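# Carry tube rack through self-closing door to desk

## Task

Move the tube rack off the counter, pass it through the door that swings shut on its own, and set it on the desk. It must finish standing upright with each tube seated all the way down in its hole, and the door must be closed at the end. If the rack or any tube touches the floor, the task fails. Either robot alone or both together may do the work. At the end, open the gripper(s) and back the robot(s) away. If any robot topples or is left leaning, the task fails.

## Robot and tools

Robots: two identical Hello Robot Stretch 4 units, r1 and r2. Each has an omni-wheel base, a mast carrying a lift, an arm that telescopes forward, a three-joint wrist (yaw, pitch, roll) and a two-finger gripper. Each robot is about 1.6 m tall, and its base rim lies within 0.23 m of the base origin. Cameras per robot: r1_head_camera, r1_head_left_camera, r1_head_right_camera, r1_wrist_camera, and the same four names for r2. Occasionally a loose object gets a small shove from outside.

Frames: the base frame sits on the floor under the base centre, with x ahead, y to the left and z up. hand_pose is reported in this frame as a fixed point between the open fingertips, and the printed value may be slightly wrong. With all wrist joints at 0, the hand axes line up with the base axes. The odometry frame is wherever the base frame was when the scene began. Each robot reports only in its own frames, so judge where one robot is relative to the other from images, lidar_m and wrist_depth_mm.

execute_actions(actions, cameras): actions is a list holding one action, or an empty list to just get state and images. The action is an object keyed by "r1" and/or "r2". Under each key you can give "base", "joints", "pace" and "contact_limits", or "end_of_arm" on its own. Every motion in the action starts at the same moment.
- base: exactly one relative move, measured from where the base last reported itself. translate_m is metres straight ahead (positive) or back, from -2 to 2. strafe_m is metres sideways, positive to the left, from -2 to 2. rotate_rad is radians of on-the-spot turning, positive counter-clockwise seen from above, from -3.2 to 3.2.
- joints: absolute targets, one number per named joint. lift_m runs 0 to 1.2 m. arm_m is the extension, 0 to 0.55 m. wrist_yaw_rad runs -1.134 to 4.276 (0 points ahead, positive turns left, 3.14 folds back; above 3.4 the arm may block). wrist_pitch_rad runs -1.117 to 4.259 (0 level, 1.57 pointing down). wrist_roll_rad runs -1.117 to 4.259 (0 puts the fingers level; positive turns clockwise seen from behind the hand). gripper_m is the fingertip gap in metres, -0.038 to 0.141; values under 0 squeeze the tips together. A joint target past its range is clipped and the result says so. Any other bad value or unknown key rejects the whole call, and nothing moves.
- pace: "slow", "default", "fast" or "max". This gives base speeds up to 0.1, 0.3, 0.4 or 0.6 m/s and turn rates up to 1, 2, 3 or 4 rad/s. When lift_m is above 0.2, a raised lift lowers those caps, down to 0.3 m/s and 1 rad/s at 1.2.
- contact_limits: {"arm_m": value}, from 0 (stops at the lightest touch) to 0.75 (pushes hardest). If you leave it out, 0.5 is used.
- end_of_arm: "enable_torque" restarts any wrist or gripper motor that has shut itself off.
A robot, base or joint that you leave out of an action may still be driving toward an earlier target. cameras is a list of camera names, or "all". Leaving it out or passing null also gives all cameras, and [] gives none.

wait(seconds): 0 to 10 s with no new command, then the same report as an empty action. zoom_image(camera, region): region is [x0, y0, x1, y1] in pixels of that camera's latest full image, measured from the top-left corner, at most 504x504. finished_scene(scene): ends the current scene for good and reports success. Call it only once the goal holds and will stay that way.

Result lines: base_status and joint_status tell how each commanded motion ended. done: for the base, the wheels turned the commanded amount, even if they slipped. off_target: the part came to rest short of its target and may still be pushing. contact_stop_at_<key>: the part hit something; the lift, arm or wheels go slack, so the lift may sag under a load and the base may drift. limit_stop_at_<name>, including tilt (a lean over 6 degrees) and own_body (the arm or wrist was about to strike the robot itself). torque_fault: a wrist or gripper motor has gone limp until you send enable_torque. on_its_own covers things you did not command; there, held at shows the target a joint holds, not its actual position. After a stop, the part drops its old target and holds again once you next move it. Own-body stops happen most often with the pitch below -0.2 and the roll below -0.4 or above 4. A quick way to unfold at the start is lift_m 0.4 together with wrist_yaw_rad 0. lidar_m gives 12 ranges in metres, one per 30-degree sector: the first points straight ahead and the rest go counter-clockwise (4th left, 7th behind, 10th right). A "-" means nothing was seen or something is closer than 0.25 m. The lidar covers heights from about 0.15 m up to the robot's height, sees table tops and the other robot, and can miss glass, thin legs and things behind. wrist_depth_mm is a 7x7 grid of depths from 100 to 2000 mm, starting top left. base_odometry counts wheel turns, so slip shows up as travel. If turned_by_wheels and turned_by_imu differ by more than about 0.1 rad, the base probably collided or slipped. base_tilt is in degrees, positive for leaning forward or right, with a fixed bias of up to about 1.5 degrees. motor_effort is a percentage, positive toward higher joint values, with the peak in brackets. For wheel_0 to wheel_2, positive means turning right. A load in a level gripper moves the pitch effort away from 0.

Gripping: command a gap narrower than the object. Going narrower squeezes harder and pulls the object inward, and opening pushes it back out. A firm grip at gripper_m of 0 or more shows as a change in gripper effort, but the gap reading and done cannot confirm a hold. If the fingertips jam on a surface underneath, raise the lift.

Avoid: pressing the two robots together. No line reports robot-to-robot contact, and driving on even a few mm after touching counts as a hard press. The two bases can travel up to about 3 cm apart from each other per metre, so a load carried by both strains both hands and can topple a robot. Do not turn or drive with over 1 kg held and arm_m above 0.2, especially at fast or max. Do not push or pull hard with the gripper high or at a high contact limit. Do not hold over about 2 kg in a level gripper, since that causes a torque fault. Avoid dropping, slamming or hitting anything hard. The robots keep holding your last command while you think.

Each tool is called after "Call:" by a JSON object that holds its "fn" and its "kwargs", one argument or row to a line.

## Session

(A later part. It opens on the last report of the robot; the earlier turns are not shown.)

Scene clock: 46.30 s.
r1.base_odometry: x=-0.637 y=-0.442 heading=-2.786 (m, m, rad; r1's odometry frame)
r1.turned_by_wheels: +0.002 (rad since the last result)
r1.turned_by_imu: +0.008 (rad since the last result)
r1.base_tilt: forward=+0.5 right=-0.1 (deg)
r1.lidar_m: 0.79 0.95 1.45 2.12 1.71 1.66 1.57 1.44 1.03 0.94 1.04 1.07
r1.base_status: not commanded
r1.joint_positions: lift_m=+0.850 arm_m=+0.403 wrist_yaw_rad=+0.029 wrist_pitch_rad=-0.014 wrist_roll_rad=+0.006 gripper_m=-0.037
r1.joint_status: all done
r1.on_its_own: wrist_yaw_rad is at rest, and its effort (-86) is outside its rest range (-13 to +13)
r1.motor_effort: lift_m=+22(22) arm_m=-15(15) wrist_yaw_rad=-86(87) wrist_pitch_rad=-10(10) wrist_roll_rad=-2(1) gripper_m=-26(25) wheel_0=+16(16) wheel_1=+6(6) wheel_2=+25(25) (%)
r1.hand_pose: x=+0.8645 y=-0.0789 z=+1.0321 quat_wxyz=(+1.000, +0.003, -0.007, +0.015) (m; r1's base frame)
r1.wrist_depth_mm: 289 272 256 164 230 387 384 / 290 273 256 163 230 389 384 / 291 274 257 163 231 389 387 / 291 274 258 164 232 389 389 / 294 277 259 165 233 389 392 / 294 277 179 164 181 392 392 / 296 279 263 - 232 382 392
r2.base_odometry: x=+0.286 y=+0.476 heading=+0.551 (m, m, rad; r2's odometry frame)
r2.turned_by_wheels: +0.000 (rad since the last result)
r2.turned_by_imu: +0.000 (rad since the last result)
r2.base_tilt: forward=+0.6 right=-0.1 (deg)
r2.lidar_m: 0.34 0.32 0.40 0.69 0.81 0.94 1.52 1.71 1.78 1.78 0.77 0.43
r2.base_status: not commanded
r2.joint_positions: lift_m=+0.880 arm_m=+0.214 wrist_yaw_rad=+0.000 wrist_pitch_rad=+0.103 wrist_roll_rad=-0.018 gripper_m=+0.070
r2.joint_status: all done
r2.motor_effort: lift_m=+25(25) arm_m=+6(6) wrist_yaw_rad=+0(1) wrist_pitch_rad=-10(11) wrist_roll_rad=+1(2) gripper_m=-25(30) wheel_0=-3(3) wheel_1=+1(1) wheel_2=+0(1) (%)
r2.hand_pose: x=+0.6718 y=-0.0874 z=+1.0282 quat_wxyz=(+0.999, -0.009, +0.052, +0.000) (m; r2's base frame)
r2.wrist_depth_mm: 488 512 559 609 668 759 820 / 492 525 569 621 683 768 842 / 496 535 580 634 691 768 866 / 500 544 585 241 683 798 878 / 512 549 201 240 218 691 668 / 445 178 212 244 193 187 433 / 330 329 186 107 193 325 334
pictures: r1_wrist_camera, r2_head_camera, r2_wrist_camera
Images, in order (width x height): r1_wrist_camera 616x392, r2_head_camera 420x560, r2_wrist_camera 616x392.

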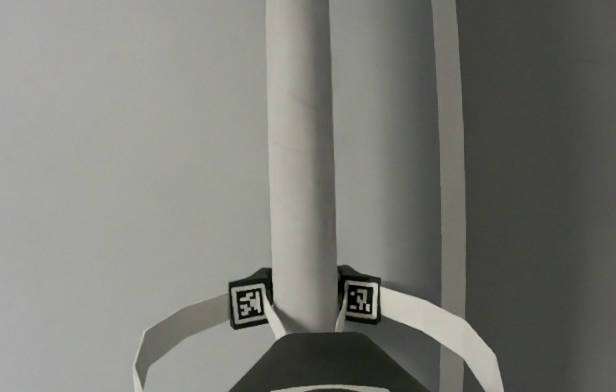

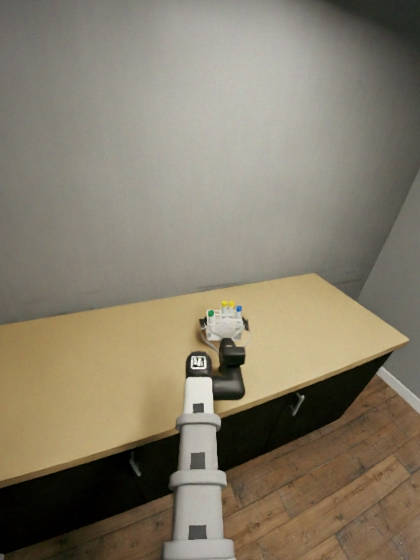

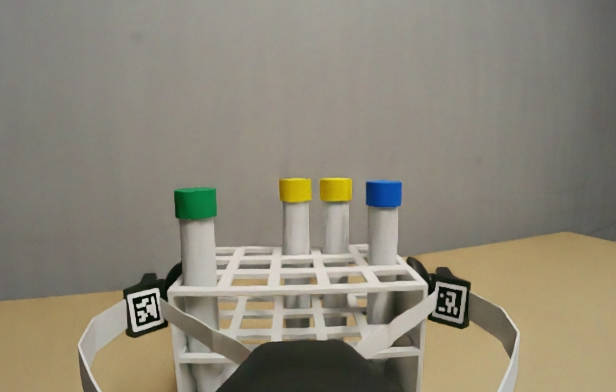

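Call:
{"fn": "execute_actions", "kwargs": {
  "actions": [
    {"r1":{"base":{"strafe_m":0.055},"joints":{"arm_m":0.33},"pace":"slow"},"r2":{"joints":{"arm_m":0},"pace":"slow"}}
  ],
  "cameras": []
}}

Call:
{"fn": "execute_actions", "kwargs": {
  "actions": [
    {"r1":{"base":{"strafe_m":0.05},"joints":{"arm_m":0.22},"pace":"slow"},"r2":{"base":{"translate_m":-0.8}}}
  ],
  "cameras": []
}}

Call:
{"fn": "execute_actions", "kwargs": {
  "actions": [
    {"r1":{"base":{"strafe_m":0.06},"joints":{"arm_m":0.125},"pace":"slow"},"r2":{"base":{"translate_m":-0.8}}}
  ],
  "cameras": ["r1_head_left_camera","r2_head_right_camera"]
}}

Scene clock: 55.43 s.
r1.base_odometry: x=-0.618 y=-0.494 heading=-2.785 (m, m, rad; r1's odometry frame)
r1.turned_by_wheels: +0.001 (rad since the last result)
r1.turned_by_imu: -0.050 (rad since the last result)
r1.base_tilt: forward=+0.5 right=-0.1 (deg)
r1.lidar_m: 0.74 0.89 1.35 2.02 1.68 1.73 1.57 1.64 1.11 1.03 1.09 1.07
r1.base_status: done
r1.joint_positions: lift_m=+0.850 arm_m=+0.332 wrist_yaw_rad=+0.016 wrist_pitch_rad=-0.014 wrist_roll_rad=+0.006 gripper_m=-0.037
r1.joint_status: all done
r1.on_its_own: wrist_yaw_rad is at rest, and its effort (-49) is outside its rest range (-13 to +13)
r1.motor_effort: lift_m=+22(22) arm_m=-14(17) wrist_yaw_rad=-49(86) wrist_pitch_rad=-8(10) wrist_roll_rad=-2(2) gripper_m=-25(26) wheel_0=+2(13) wheel_1=-1(7) wheel_2=+14(26) (%)
r1.hand_pose: x=+0.7933 y=-0.0827 z=+1.0321 quat_wxyz=(+1.000, +0.003, -0.007, +0.008) (m; r1's base frame)
r1.wrist_depth_mm: 293 276 257 165 230 469 477 / 296 276 258 165 231 469 477 / 296 277 259 165 234 473 477 / 297 277 262 165 234 477 477 / 298 279 262 165 234 477 480 / 301 282 180 165 182 477 484 / 301 283 265 - 232 480 484
r2.base_odometry: x=+0.286 y=+0.476 heading=+0.551 (m, m, rad; r2's odometry frame)
r2.turned_by_wheels: +0.000 (rad since the last result)
r2.turned_by_imu: -0.002 (rad since the last result)
r2.base_tilt: forward=+0.5 right=+0.0 (deg)
r2.lidar_m: 0.34 0.32 0.40 0.69 0.82 0.91 1.52 1.66 1.68 1.80 0.78 0.43
r2.base_status: not commanded
r2.joint_positions: lift_m=+0.880 arm_m=+0.001 wrist_yaw_rad=+0.000 wrist_pitch_rad=+0.103 wrist_roll_rad=-0.018 gripper_m=+0.070
r2.joint_status: all done
r2.motor_effort: lift_m=+25(25) arm_m=-6(4) wrist_yaw_rad=+0(0) wrist_pitch_rad=-11(10) wrist_roll_rad=+2(2) gripper_m=-22(24) wheel_0=-3(2) wheel_1=+1(1) wheel_2=+0(0) (%)
r2.hand_pose: x=+0.4589 y=-0.0874 z=+1.0281 quat_wxyz=(+0.999, -0.009, +0.052, +0.000) (m; r2's base frame)
r2.wrist_depth_mm: 654 691 750 831 891 1008 1138 / 661 707 768 842 917 1025 1138 / 668 715 778 866 946 1042 1182 / 683 732 788 240 931 1060 1205 / 676 715 202 241 218 683 683 / 445 179 211 243 193 187 439 / 332 330 186 107 194 327 336
pictures: none
No camera images: the call's "cameras" was empty. Leave "cameras" out to get every camera's image.

Scene clock: 59.57 s.
r1.base_odometry: x=-0.601 y=-0.541 heading=-2.783 (m, m, rad; r1's odometry frame)
r1.turned_by_wheels: +0.002 (rad since the last result)
r1.turned_by_imu: -0.076 (rad since the last result)
r1.base_tilt: forward=+0.5 right=-0.1 (deg)
r1.lidar_m: 0.63 0.79 1.22 1.96 1.39 1.12 1.59 1.63 1.21 1.05 1.14 1.10
r1.base_status: done
r1.joint_positions: lift_m=+0.850 arm_m=+0.223 wrist_yaw_rad=+0.025 wrist_pitch_rad=-0.013 wrist_roll_rad=+0.006 gripper_m=-0.037
r1.joint_status: all done
r1.on_its_own: wrist_yaw_rad is at rest, and its effort (-72) is outside its rest range (-13 to +13)
r1.motor_effort: lift_m=+22(22) arm_m=-15(16) wrist_yaw_rad=-72(73) wrist_pitch_rad=-12(12) wrist_roll_rad=-1(1) gripper_m=-25(24) wheel_0=+8(12) wheel_1=+1(7) wheel_2=+19(17) (%)
r1.hand_pose: x=+0.6841 y=-0.0802 z=+1.0318 quat_wxyz=(+1.000, +0.003, -0.007, +0.012) (m; r1's base frame)
r1.wrist_depth_mm: 310 287 263 163 226 591 609 / 315 287 264 163 228 591 615 / 315 289 265 164 229 597 615 / 317 290 265 165 229 591 615 / 317 291 268 166 230 597 615 / 322 294 179 164 180 597 615 / 322 297 271 - 227 603 621
r2.base_odometry: x=-0.396 y=+0.057 heading=+0.550 (m, m, rad; r2's odometry frame)
r2.turned_by_wheels: +0.000 (rad since the last result)
r2.turned_by_imu: -0.001 (rad since the last result)
r2.base_tilt: forward=+0.6 right=+0.0 (deg)
r2.lidar_m: 0.41 1.11 0.68 0.58 0.55 0.64 1.12 1.99 1.13 1.22 2.03 0.46
r2.base_status: done
r2.joint_positions: lift_m=+0.880 arm_m=+0.001 wrist_yaw_rad=+0.000 wrist_pitch_rad=+0.103 wrist_roll_rad=-0.018 gripper_m=+0.070
r2.joint_status: not commanded
r2.motor_effort: lift_m=+24(25) arm_m=-5(6) wrist_yaw_rad=+1(0) wrist_pitch_rad=-10(11) wrist_roll_rad=+1(2) gripper_m=-23(26) wheel_0=-3(8) wheel_1=+0(8) wheel_2=-1(10) (%)
r2.hand_pose: x=+0.4588 y=-0.0874 z=+1.0282 quat_wxyz=(+0.999, -0.009, +0.052, +0.000) (m; r2's base frame)
r2.wrist_depth_mm: 1308 1397 1499 1618 1808 - 1808 / 1336 1397 1537 1708 1808 - 1863 / 1336 1430 1537 1708 1863 - 1921 / 1336 1397 1499 240 1255 - 1921 / 831 891 202 239 219 1281 1921 / 854 179 212 243 194 187 1983 / 831 917 186 107 194 1336 1863
pictures: none
No camera images: the call's "cameras" was empty. Leave "cameras" out to get every camera's image.

Scene clock: 63.73 s.
r1.base_odometry: x=-0.580 y=-0.597 heading=-2.783 (m, m, rad; r1's odometry frame)
r1.turned_by_wheels: +0.000 (rad since the last result)
r1.turned_by_imu: -0.013 (rad since the last result)
r1.base_tilt: forward=+0.4 right=-0.1 (deg)
r1.lidar_m: 0.53 0.73 1.22 1.90 1.90 1.80 1.10 1.19 1.31 1.16 1.20 0.62
r1.base_status: done
r1.joint_positions: lift_m=+0.850 arm_m=+0.127 wrist_yaw_rad=+0.007 wrist_pitch_rad=-0.013 wrist_roll_rad=+0.006 gripper_m=-0.037
r1.joint_status: all done
r1.on_its_own: wrist_yaw_rad is at rest, and its effort (-23) is outside its rest range (-13 to +13)
r1.motor_effort: lift_m=+22(22) arm_m=-14(17) wrist_yaw_rad=-23(75) wrist_pitch_rad=-12(13) wrist_roll_rad=-1(3) gripper_m=-23(26) wheel_0=-6(13) wheel_1=-3(6) wheel_2=+7(18) (%)
r1.hand_pose: x=+0.5874 y=-0.0854 z=+1.0317 quat_wxyz=(+1.000, +0.003, -0.006, +0.004) (m; r1's base frame)
r1.wrist_depth_mm: 343 307 274 163 225 707 732 / 349 307 274 163 227 715 741 / 347 309 274 165 228 715 732 / 351 312 277 166 229 707 741 / 355 314 278 166 230 715 741 / 359 315 179 166 181 715 741 / 359 320 282 - 226 220 750
r2.base_odometry: x=-1.078 y=-0.361 heading=+0.550 (m, m, rad; r2's odometry frame)
r2.turned_by_wheels: +0.000 (rad since the last result)
r2.turned_by_imu: -0.002 (rad since the last result)
r2.base_tilt: forward=+0.5 right=+0.0 (deg)
r2.lidar_m: 0.41 0.74 0.39 0.31 0.33 0.38 0.65 1.23 1.37 1.09 1.07 0.42
r2.base_status: done
r2.joint_positions: lift_m=+0.880 arm_m=+0.001 wrist_yaw_rad=+0.000 wrist_pitch_rad=+0.103 wrist_roll_rad=-0.018 gripper_m=+0.070
r2.joint_status: not commanded
r2.motor_effort: lift_m=+24(24) arm_m=-6(5) wrist_yaw_rad=+1(0) wrist_pitch_rad=-10(11) wrist_roll_rad=+2(1) gripper_m=-23(23) wheel_0=-3(8) wheel_1=-1(8) wheel_2=+1(10) (%)
r2.hand_pose: x=+0.4588 y=-0.0874 z=+1.0282 quat_wxyz=(+0.999, -0.009, +0.052, +0.000) (m; r2's base frame)
r2.wrist_depth_mm: 1756 - - - - - - / 1708 - - - - - - / 1661 - - - - - - / 1618 1661 1808 239 - - - / 1499 1618 201 239 217 - - / 1537 179 211 242 193 188 - / 1336 1756 186 107 193 1921 1983
pictures: r1_head_left_camera, r2_head_right_camera
Images, in order (width x height): r1_head_left_camera 420x672, r2_head_right_camera 420x672.

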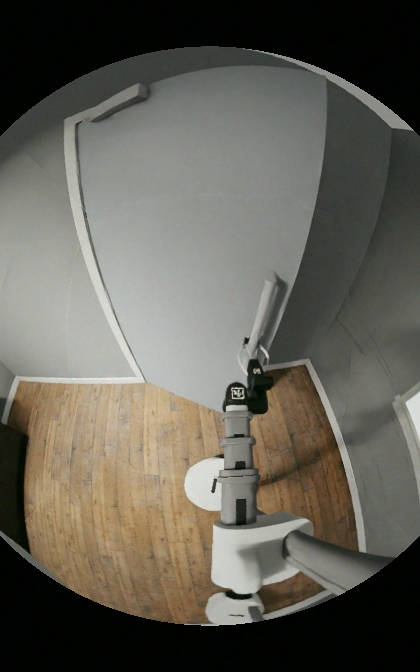

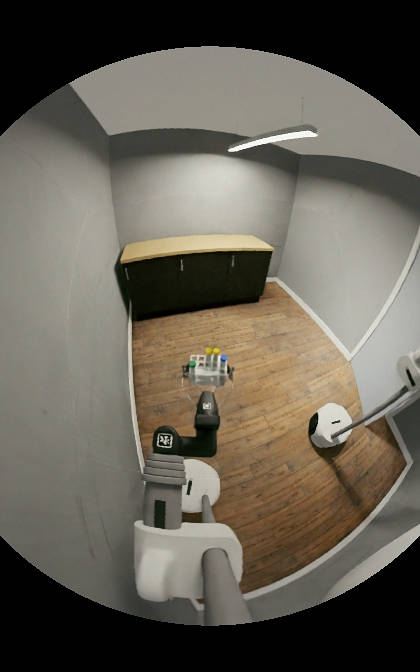

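Call:
{"fn": "execute_actions", "kwargs": {
  "actions": [
    {"r1":{"base":{"strafe_m":0.09},"joints":{"arm_m":0.0},"pace":"slow"},"r2":{"base":{"rotate_rad":-1.29},"pace":"slow"}}
  ],
  "cameras": []
}}

Call:
{"fn": "execute_actions", "kwargs": {
  "actions": [
    {"r1":{"base":{"translate_m":-0.3},"joints":{"arm_m":0.29},"pace":"slow"},"r2":{"base":{"strafe_m":-0.55}}}
  ],
  "cameras": ["r1_head_left_camera","r2_head_left_camera"]
}}

Scene clock: 70.63 s.
r1.base_odometry: x=-0.549 y=-0.681 heading=-2.785 (m, m, rad; r1's odometry frame)
r1.turned_by_wheels: -0.001 (rad since the last result)
r1.turned_by_imu: -0.012 (rad since the last result)
r1.base_tilt: forward=+0.5 right=-0.1 (deg)
r1.lidar_m: 0.39 0.67 1.17 1.82 1.82 1.85 1.10 0.83 1.41 1.24 1.29 0.40
r1.base_status: done
r1.joint_positions: lift_m=+0.850 arm_m=+0.003 wrist_yaw_rad=-0.009 wrist_pitch_rad=-0.013 wrist_roll_rad=+0.006 gripper_m=-0.037
r1.joint_status: all done
r1.on_its_own: wrist_yaw_rad is at rest, and its effort (+25) is outside its rest range (-13 to +13)
r1.motor_effort: lift_m=+22(22) arm_m=-11(14) wrist_yaw_rad=+25(47) wrist_pitch_rad=-12(14) wrist_roll_rad=-4(3) gripper_m=-22(24) wheel_0=-14(23) wheel_1=-3(5) wheel_2=-1(10) (%)
r1.hand_pose: x=+0.4612 y=-0.0900 z=+1.0316 quat_wxyz=(+1.000, +0.003, -0.006, -0.004) (m; r1's base frame)
r1.wrist_depth_mm: 427 353 294 163 220 209 904 / 436 355 296 164 221 207 891 / 439 357 298 165 223 208 891 / 439 359 300 166 224 210 904 / 445 362 301 168 225 210 917 / 452 368 289 169 178 204 917 / 449 373 300 - 223 208 917
r2.base_odometry: x=-1.078 y=-0.361 heading=-0.739 (m, m, rad; r2's odometry frame)
r2.turned_by_wheels: -1.289 (rad since the last result)
r2.turned_by_imu: -1.273 (rad since the last result)
r2.base_tilt: forward=+0.7 right=-0.1 (deg)
r2.lidar_m: 0.40 2.36 1.98 1.49 0.52 0.34 0.30 0.34 0.47 1.19 1.26 0.46
r2.base_status: done
r2.joint_positions: lift_m=+0.880 arm_m=+0.001 wrist_yaw_rad=+0.000 wrist_pitch_rad=+0.103 wrist_roll_rad=-0.018 gripper_m=+0.070
r2.joint_status: not commanded
r2.motor_effort: lift_m=+23(24) arm_m=-5(5) wrist_yaw_rad=+1(1) wrist_pitch_rad=-10(11) wrist_roll_rad=+1(1) gripper_m=-27(23) wheel_0=+4(7) wheel_1=+1(3) wheel_2=+3(6) (%)
r2.hand_pose: x=+0.4588 y=-0.0874 z=+1.0282 quat_wxyz=(+0.999, -0.009, +0.052, +0.000) (m; r2's base frame)
r2.wrist_depth_mm: 1863 1863 1661 - - 1983 1430 / 1983 1921 1756 - - 1983 1430 / 1983 - 878 - - - 1499 / 1983 1983 1661 240 - - 1499 / - - 202 239 218 - 1499 / - 179 194 244 193 187 1499 / 1921 1921 187 107 193 1863 1499
pictures: none
No camera images: the call's "cameras" was empty. Leave "cameras" out to get every camera's image.

Scene clock: 74.90 s.
r1.base_odometry: x=-0.268 y=-0.577 heading=-2.785 (m, m, rad; r1's odometry frame)
r1.turned_by_wheels: -0.001 (rad since the last result)
r1.turned_by_imu: -0.010 (rad since the last result)
r1.base_tilt: forward=+0.4 right=-0.1 (deg)
r1.lidar_m: 0.68 1.02 1.54 1.76 1.75 1.51 1.34 1.03 0.89 1.28 1.32 0.75
r1.base_status: done
r1.joint_positions: lift_m=+0.850 arm_m=+0.290 wrist_yaw_rad=+0.002 wrist_pitch_rad=-0.015 wrist_roll_rad=+0.006 gripper_m=-0.037
r1.joint_status: all done
r1.motor_effort: lift_m=+22(22) arm_m=+0(10) wrist_yaw_rad=-6(25) wrist_pitch_rad=-9(15) wrist_roll_rad=-3(1) gripper_m=-22(24) wheel_0=-10(17) wheel_1=-6(9) wheel_2=+6(8) (%)
r1.hand_pose: x=+0.7495 y=-0.0869 z=+1.0322 quat_wxyz=(+1.000, +0.003, -0.007, +0.001) (m; r1's base frame)
r1.wrist_depth_mm: 439 359 297 164 223 207 904 / 449 362 297 165 224 208 904 / 449 362 300 164 225 210 904 / 449 364 301 165 227 211 904 / 459 368 301 164 224 211 917 / 466 373 285 165 180 208 917 / 462 377 301 - 220 208 917
r2.base_odometry: x=-1.448 y=-0.767 heading=-0.739 (m, m, rad; r2's odometry frame)
r2.turned_by_wheels: +0.000 (rad since the last result)
r2.turned_by_imu: -0.002 (rad since the last result)
r2.base_tilt: forward=+0.6 right=-0.1 (deg)
r2.lidar_m: 0.39 1.01 2.54 1.43 0.47 0.33 0.29 0.32 0.45 0.65 0.69 0.43
r2.base_status: done
r2.joint_positions: lift_m=+0.880 arm_m=+0.001 wrist_yaw_rad=+0.000 wrist_pitch_rad=+0.103 wrist_roll_rad=-0.018 gripper_m=+0.070
r2.joint_status: not commanded
r2.motor_effort: lift_m=+24(24) arm_m=-5(5) wrist_yaw_rad=+1(1) wrist_pitch_rad=-10(12) wrist_roll_rad=+1(1) gripper_m=-25(20) wheel_0=+2(11) wheel_1=+0(9) wheel_2=+1(5) (%)
r2.hand_pose: x=+0.4588 y=-0.0874 z=+1.0282 quat_wxyz=(+0.999, -0.009, +0.052, +0.000) (m; r2's base frame)
r2.wrist_depth_mm: 1863 1537 - - 1756 991 732 / 1921 1576 - - 1808 1008 741 / 1983 1618 - - 1863 1025 750 / 1983 1537 - 240 1537 1042 768 / - 1661 221 241 218 1025 759 / - 179 193 243 193 187 741 / 1863 1708 187 107 194 1042 750
pictures: r1_head_left_camera, r2_head_left_camera
Images, in order (width x height): r1_head_left_camera 420x672, r2_head_left_camera 420x672.

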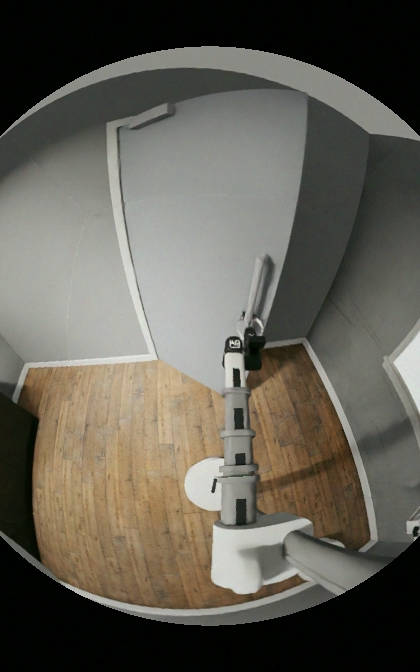

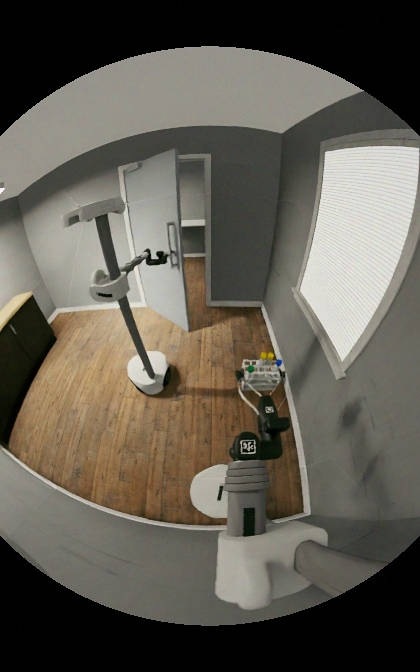

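Call:
{"fn": "execute_actions", "kwargs": {
  "actions": [
    {"r1":{"base":{"strafe_m":0.125},"joints":{"arm_m":0.185,"wrist_yaw_rad":-0.1},"pace":"slow"},"r2":{"base":{"translate_m":0.4}}}
  ],
  "cameras": []
}}

Call:
{"fn": "execute_actions", "kwargs": {
  "actions": [
    {"r1":{"base":{"strafe_m":0.14},"joints":{"arm_m":0.1,"wrist_yaw_rad":-0.2},"pace":"slow"},"r2":{"base":{"translate_m":0.5}}}
  ],
  "cameras": []
}}

Call:
{"fn": "execute_actions", "kwargs": {
  "actions": [
    {"r1":{"base":{"strafe_m":0.175},"joints":{"arm_m":0.055,"wrist_yaw_rad":-0.4},"pace":"slow"},"r2":{"base":{"translate_m":0.5}}}
  ],
  "cameras": ["r1_head_left_camera","r2_head_left_camera"]
}}

Scene clock: 82.30 s.
r1.base_odometry: x=-0.225 y=-0.694 heading=-2.787 (m, m, rad; r1's odometry frame)
r1.turned_by_wheels: -0.002 (rad since the last result)
r1.turned_by_imu: +0.011 (rad since the last result)
r1.base_tilt: forward=+0.4 right=+0.0 (deg)
r1.lidar_m: 0.58 1.06 1.51 1.65 1.67 1.55 1.35 1.40 0.84 0.86 1.45 0.63
r1.base_status: done
r1.joint_positions: lift_m=+0.850 arm_m=+0.187 wrist_yaw_rad=-0.108 wrist_pitch_rad=-0.014 wrist_roll_rad=+0.006 gripper_m=-0.037
r1.joint_status: all done
r1.on_its_own: wrist_yaw_rad is at rest, and its effort (+22) is outside its rest range (-13 to +13)
r1.motor_effort: lift_m=+22(22) arm_m=-9(17) wrist_yaw_rad=+22(67) wrist_pitch_rad=-8(9) wrist_roll_rad=-1(1) gripper_m=-21(27) wheel_0=-13(20) wheel_1=-4(6) wheel_2=-2(15) (%)
r1.hand_pose: x=+0.6349 y=-0.1180 z=+1.0321 quat_wxyz=(+0.999, +0.002, -0.007, -0.054) (m; r1's base frame)
r1.wrist_depth_mm: 521 397 312 163 223 201 1160 / 530 399 314 163 220 202 1138 / 530 399 315 163 221 204 1160 / 535 402 317 165 222 201 1160 / 539 407 319 166 224 202 1182 / 559 415 297 167 177 198 1138 / 554 424 315 - 219 203 1205
r2.base_odometry: x=-1.153 y=-1.037 heading=-0.739 (m, m, rad; r2's odometry frame)
r2.turned_by_wheels: +0.000 (rad since the last result)
r2.turned_by_imu: -0.001 (rad since the last result)
r2.base_tilt: forward=+0.6 right=+0.0 (deg)
r2.lidar_m: 0.40 0.90 0.81 2.43 1.05 0.76 0.70 0.73 0.69 0.60 0.61 0.44
r2.base_status: done
r2.joint_positions: lift_m=+0.880 arm_m=+0.001 wrist_yaw_rad=+0.000 wrist_pitch_rad=+0.103 wrist_roll_rad=-0.018 gripper_m=+0.070
r2.joint_status: not commanded
r2.motor_effort: lift_m=+24(24) arm_m=-5(5) wrist_yaw_rad=+1(1) wrist_pitch_rad=-11(11) wrist_roll_rad=+1(1) gripper_m=-24(25) wheel_0=+3(8) wheel_1=+1(8) wheel_2=+0(11) (%)
r2.hand_pose: x=+0.4588 y=-0.0874 z=+1.0282 quat_wxyz=(+0.999, -0.009, +0.052, +0.000) (m; r2's base frame)
r2.wrist_depth_mm: - - 1618 1618 1618 991 707 / 1078 - 1661 1661 1661 991 723 / 1182 - 1708 1661 1708 1008 732 / 1255 - 1708 239 1499 1025 750 / 1098 - 202 240 219 1042 741 / 1255 178 211 243 193 187 715 / 1138 1921 187 107 194 1008 741
pictures: none
No camera images: the call's "cameras" was empty. Leave "cameras" out to get every camera's image.

Scene clock: 85.43 s.
r1.base_odometry: x=-0.177 y=-0.825 heading=-2.788 (m, m, rad; r1's odometry frame)
r1.turned_by_wheels: -0.001 (rad since the last result)
r1.turned_by_imu: +0.025 (rad since the last result)
r1.base_tilt: forward=+0.4 right=-0.1 (deg)
r1.lidar_m: 0.61 1.23 1.55 1.50 1.53 1.56 1.38 1.39 1.74 0.76 0.96 0.46
r1.base_status: done
r1.joint_positions: lift_m=+0.850 arm_m=+0.101 wrist_yaw_rad=-0.208 wrist_pitch_rad=-0.014 wrist_roll_rad=+0.006 gripper_m=-0.037
r1.joint_status: all done
r1.on_its_own: wrist_yaw_rad is at rest, and its effort (+21) is outside its rest range (-13 to +13)
r1.motor_effort: lift_m=+22(22) arm_m=-8(17) wrist_yaw_rad=+21(55) wrist_pitch_rad=-10(10) wrist_roll_rad=-1(3) gripper_m=-21(25) wheel_0=-13(17) wheel_1=-1(5) wheel_2=-3(10) (%)
r1.hand_pose: x=+0.5365 y=-0.1451 z=+1.0319 quat_wxyz=(+0.995, +0.002, -0.007, -0.104) (m; r1's base frame)
r1.wrist_depth_mm: 723 477 343 163 221 191 1397 / 750 477 342 163 218 190 1366 / 759 477 345 164 219 190 1366 / 759 484 345 165 220 191 1397 / 750 492 349 166 221 191 1397 / 759 500 319 167 177 185 1397 / 768 517 345 - 216 194 1366
r2.base_odometry: x=-0.783 y=-1.373 heading=-0.739 (m, m, rad; r2's odometry frame)
r2.turned_by_wheels: +0.000 (rad since the last result)
r2.turned_by_imu: +0.000 (rad since the last result)
r2.base_tilt: forward=+0.5 right=+0.0 (deg)
r2.lidar_m: 0.39 0.96 0.79 0.76 1.82 1.29 1.20 0.98 0.64 0.59 0.60 0.41
r2.base_status: done
r2.joint_positions: lift_m=+0.880 arm_m=+0.001 wrist_yaw_rad=+0.000 wrist_pitch_rad=+0.103 wrist_roll_rad=-0.018 gripper_m=+0.070
r2.joint_status: not commanded
r2.motor_effort: lift_m=+24(24) arm_m=-5(6) wrist_yaw_rad=+1(1) wrist_pitch_rad=-11(11) wrist_roll_rad=+2(1) gripper_m=-26(24) wheel_0=+2(9) wheel_1=+0(6) wheel_2=+1(10) (%)
r2.hand_pose: x=+0.4588 y=-0.0874 z=+1.0282 quat_wxyz=(+0.999, -0.009, +0.052, +0.000) (m; r2's base frame)
r2.wrist_depth_mm: - - 1118 1118 1138 960 723 / - - 1138 1138 1205 991 715 / - - 1138 1182 1205 991 732 / - - 1182 241 1205 1008 732 / - - 208 241 218 991 732 / - 179 193 243 193 188 723 / 1921 1921 187 107 193 991 715
pictures: none
No camera images: the call's "cameras" was empty. Leave "cameras" out to get every camera's image.

Scene clock: 88.57 s.
torque_fault: r1.wrist_yaw_rad switched itself off since the last result.
r1.base_odometry: x=-0.116 y=-0.989 heading=-2.789 (m, m, rad; r1's odometry frame)
r1.turned_by_wheels: -0.001 (rad since the last result)
r1.turned_by_imu: +0.062 (rad since the last result)
r1.base_tilt: forward=+0.4 right=+0.0 (deg)
r1.lidar_m: 0.66 1.21 1.59 1.34 1.38 1.50 1.38 1.40 1.84 1.02 0.95 0.42
r1.base_status: done
r1.joint_positions: lift_m=+0.850 arm_m=+0.056 wrist_yaw_rad=-0.362 wrist_pitch_rad=-0.014 wrist_roll_rad=+0.006 gripper_m=-0.037
r1.joint_status: wrist_yaw_rad torque_fault (moved -0.154 of -0.192); the others done
r1.on_its_own: wrist_yaw_rad is off since a torque_fault, until you send "end_of_arm": "enable_torque" (your -0.400 is given up)
r1.motor_effort: lift_m=+21(22) arm_m=-7(19) wrist_yaw_rad=-2(100) wrist_pitch_rad=-7(21) wrist_roll_rad=-3(3) gripper_m=-21(27) wheel_0=-9(17) wheel_1=-1(6) wheel_2=+0(24) (%)
r1.hand_pose: x=+0.4661 y=-0.1838 z=+1.0322 quat_wxyz=(+0.984, +0.002, -0.008, -0.180) (m; r1's base frame)
r1.wrist_depth_mm: 798 634 384 162 221 180 1430 / 809 627 384 163 216 182 1464 / 809 627 389 163 217 183 1397 / 809 634 389 164 220 185 917 / 809 647 397 165 220 185 1430 / 809 668 345 166 178 176 1464 / 820 699 387 - 215 176 1464
r2.base_odometry: x=-0.413 y=-1.710 heading=-0.738 (m, m, rad; r2's odometry frame)
r2.turned_by_wheels: +0.000 (rad since the last result)
r2.turned_by_imu: +0.000 (rad since the last result)
r2.base_tilt: forward=+0.6 right=+0.0 (deg)
r2.lidar_m: 0.42 2.33 0.87 0.81 0.94 1.78 1.70 0.92 0.60 0.57 0.66 0.44
r2.base_status: done
r2.joint_positions: lift_m=+0.880 arm_m=+0.001 wrist_yaw_rad=+0.000 wrist_pitch_rad=+0.103 wrist_roll_rad=-0.018 gripper_m=+0.070
r2.joint_status: not commanded
r2.motor_effort: lift_m=+24(24) arm_m=-5(5) wrist_yaw_rad=+0(1) wrist_pitch_rad=-10(10) wrist_roll_rad=+1(1) gripper_m=-24(24) wheel_0=+2(8) wheel_1=+0(5) wheel_2=-1(10) (%)
r2.hand_pose: x=+0.4588 y=-0.0874 z=+1.0282 quat_wxyz=(+0.999, -0.009, +0.052, +0.000) (m; r2's base frame)
r2.wrist_depth_mm: - 615 621 634 654 661 668 / - 621 640 647 654 676 683 / - 627 647 668 676 691 691 / - 654 661 240 683 707 707 / - 668 208 240 218 732 707 / - 178 193 242 194 187 707 / 1921 691 188 107 194 750 707
pictures: r1_head_left_camera, r2_head_left_camera
Images, in order (width x height): r1_head_left_camera 420x672, r2_head_left_camera 420x672.

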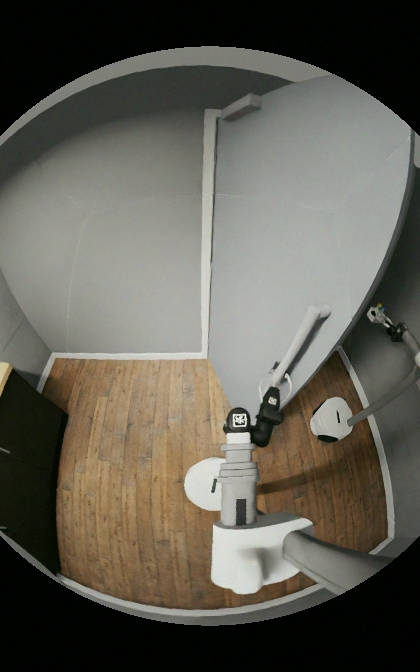

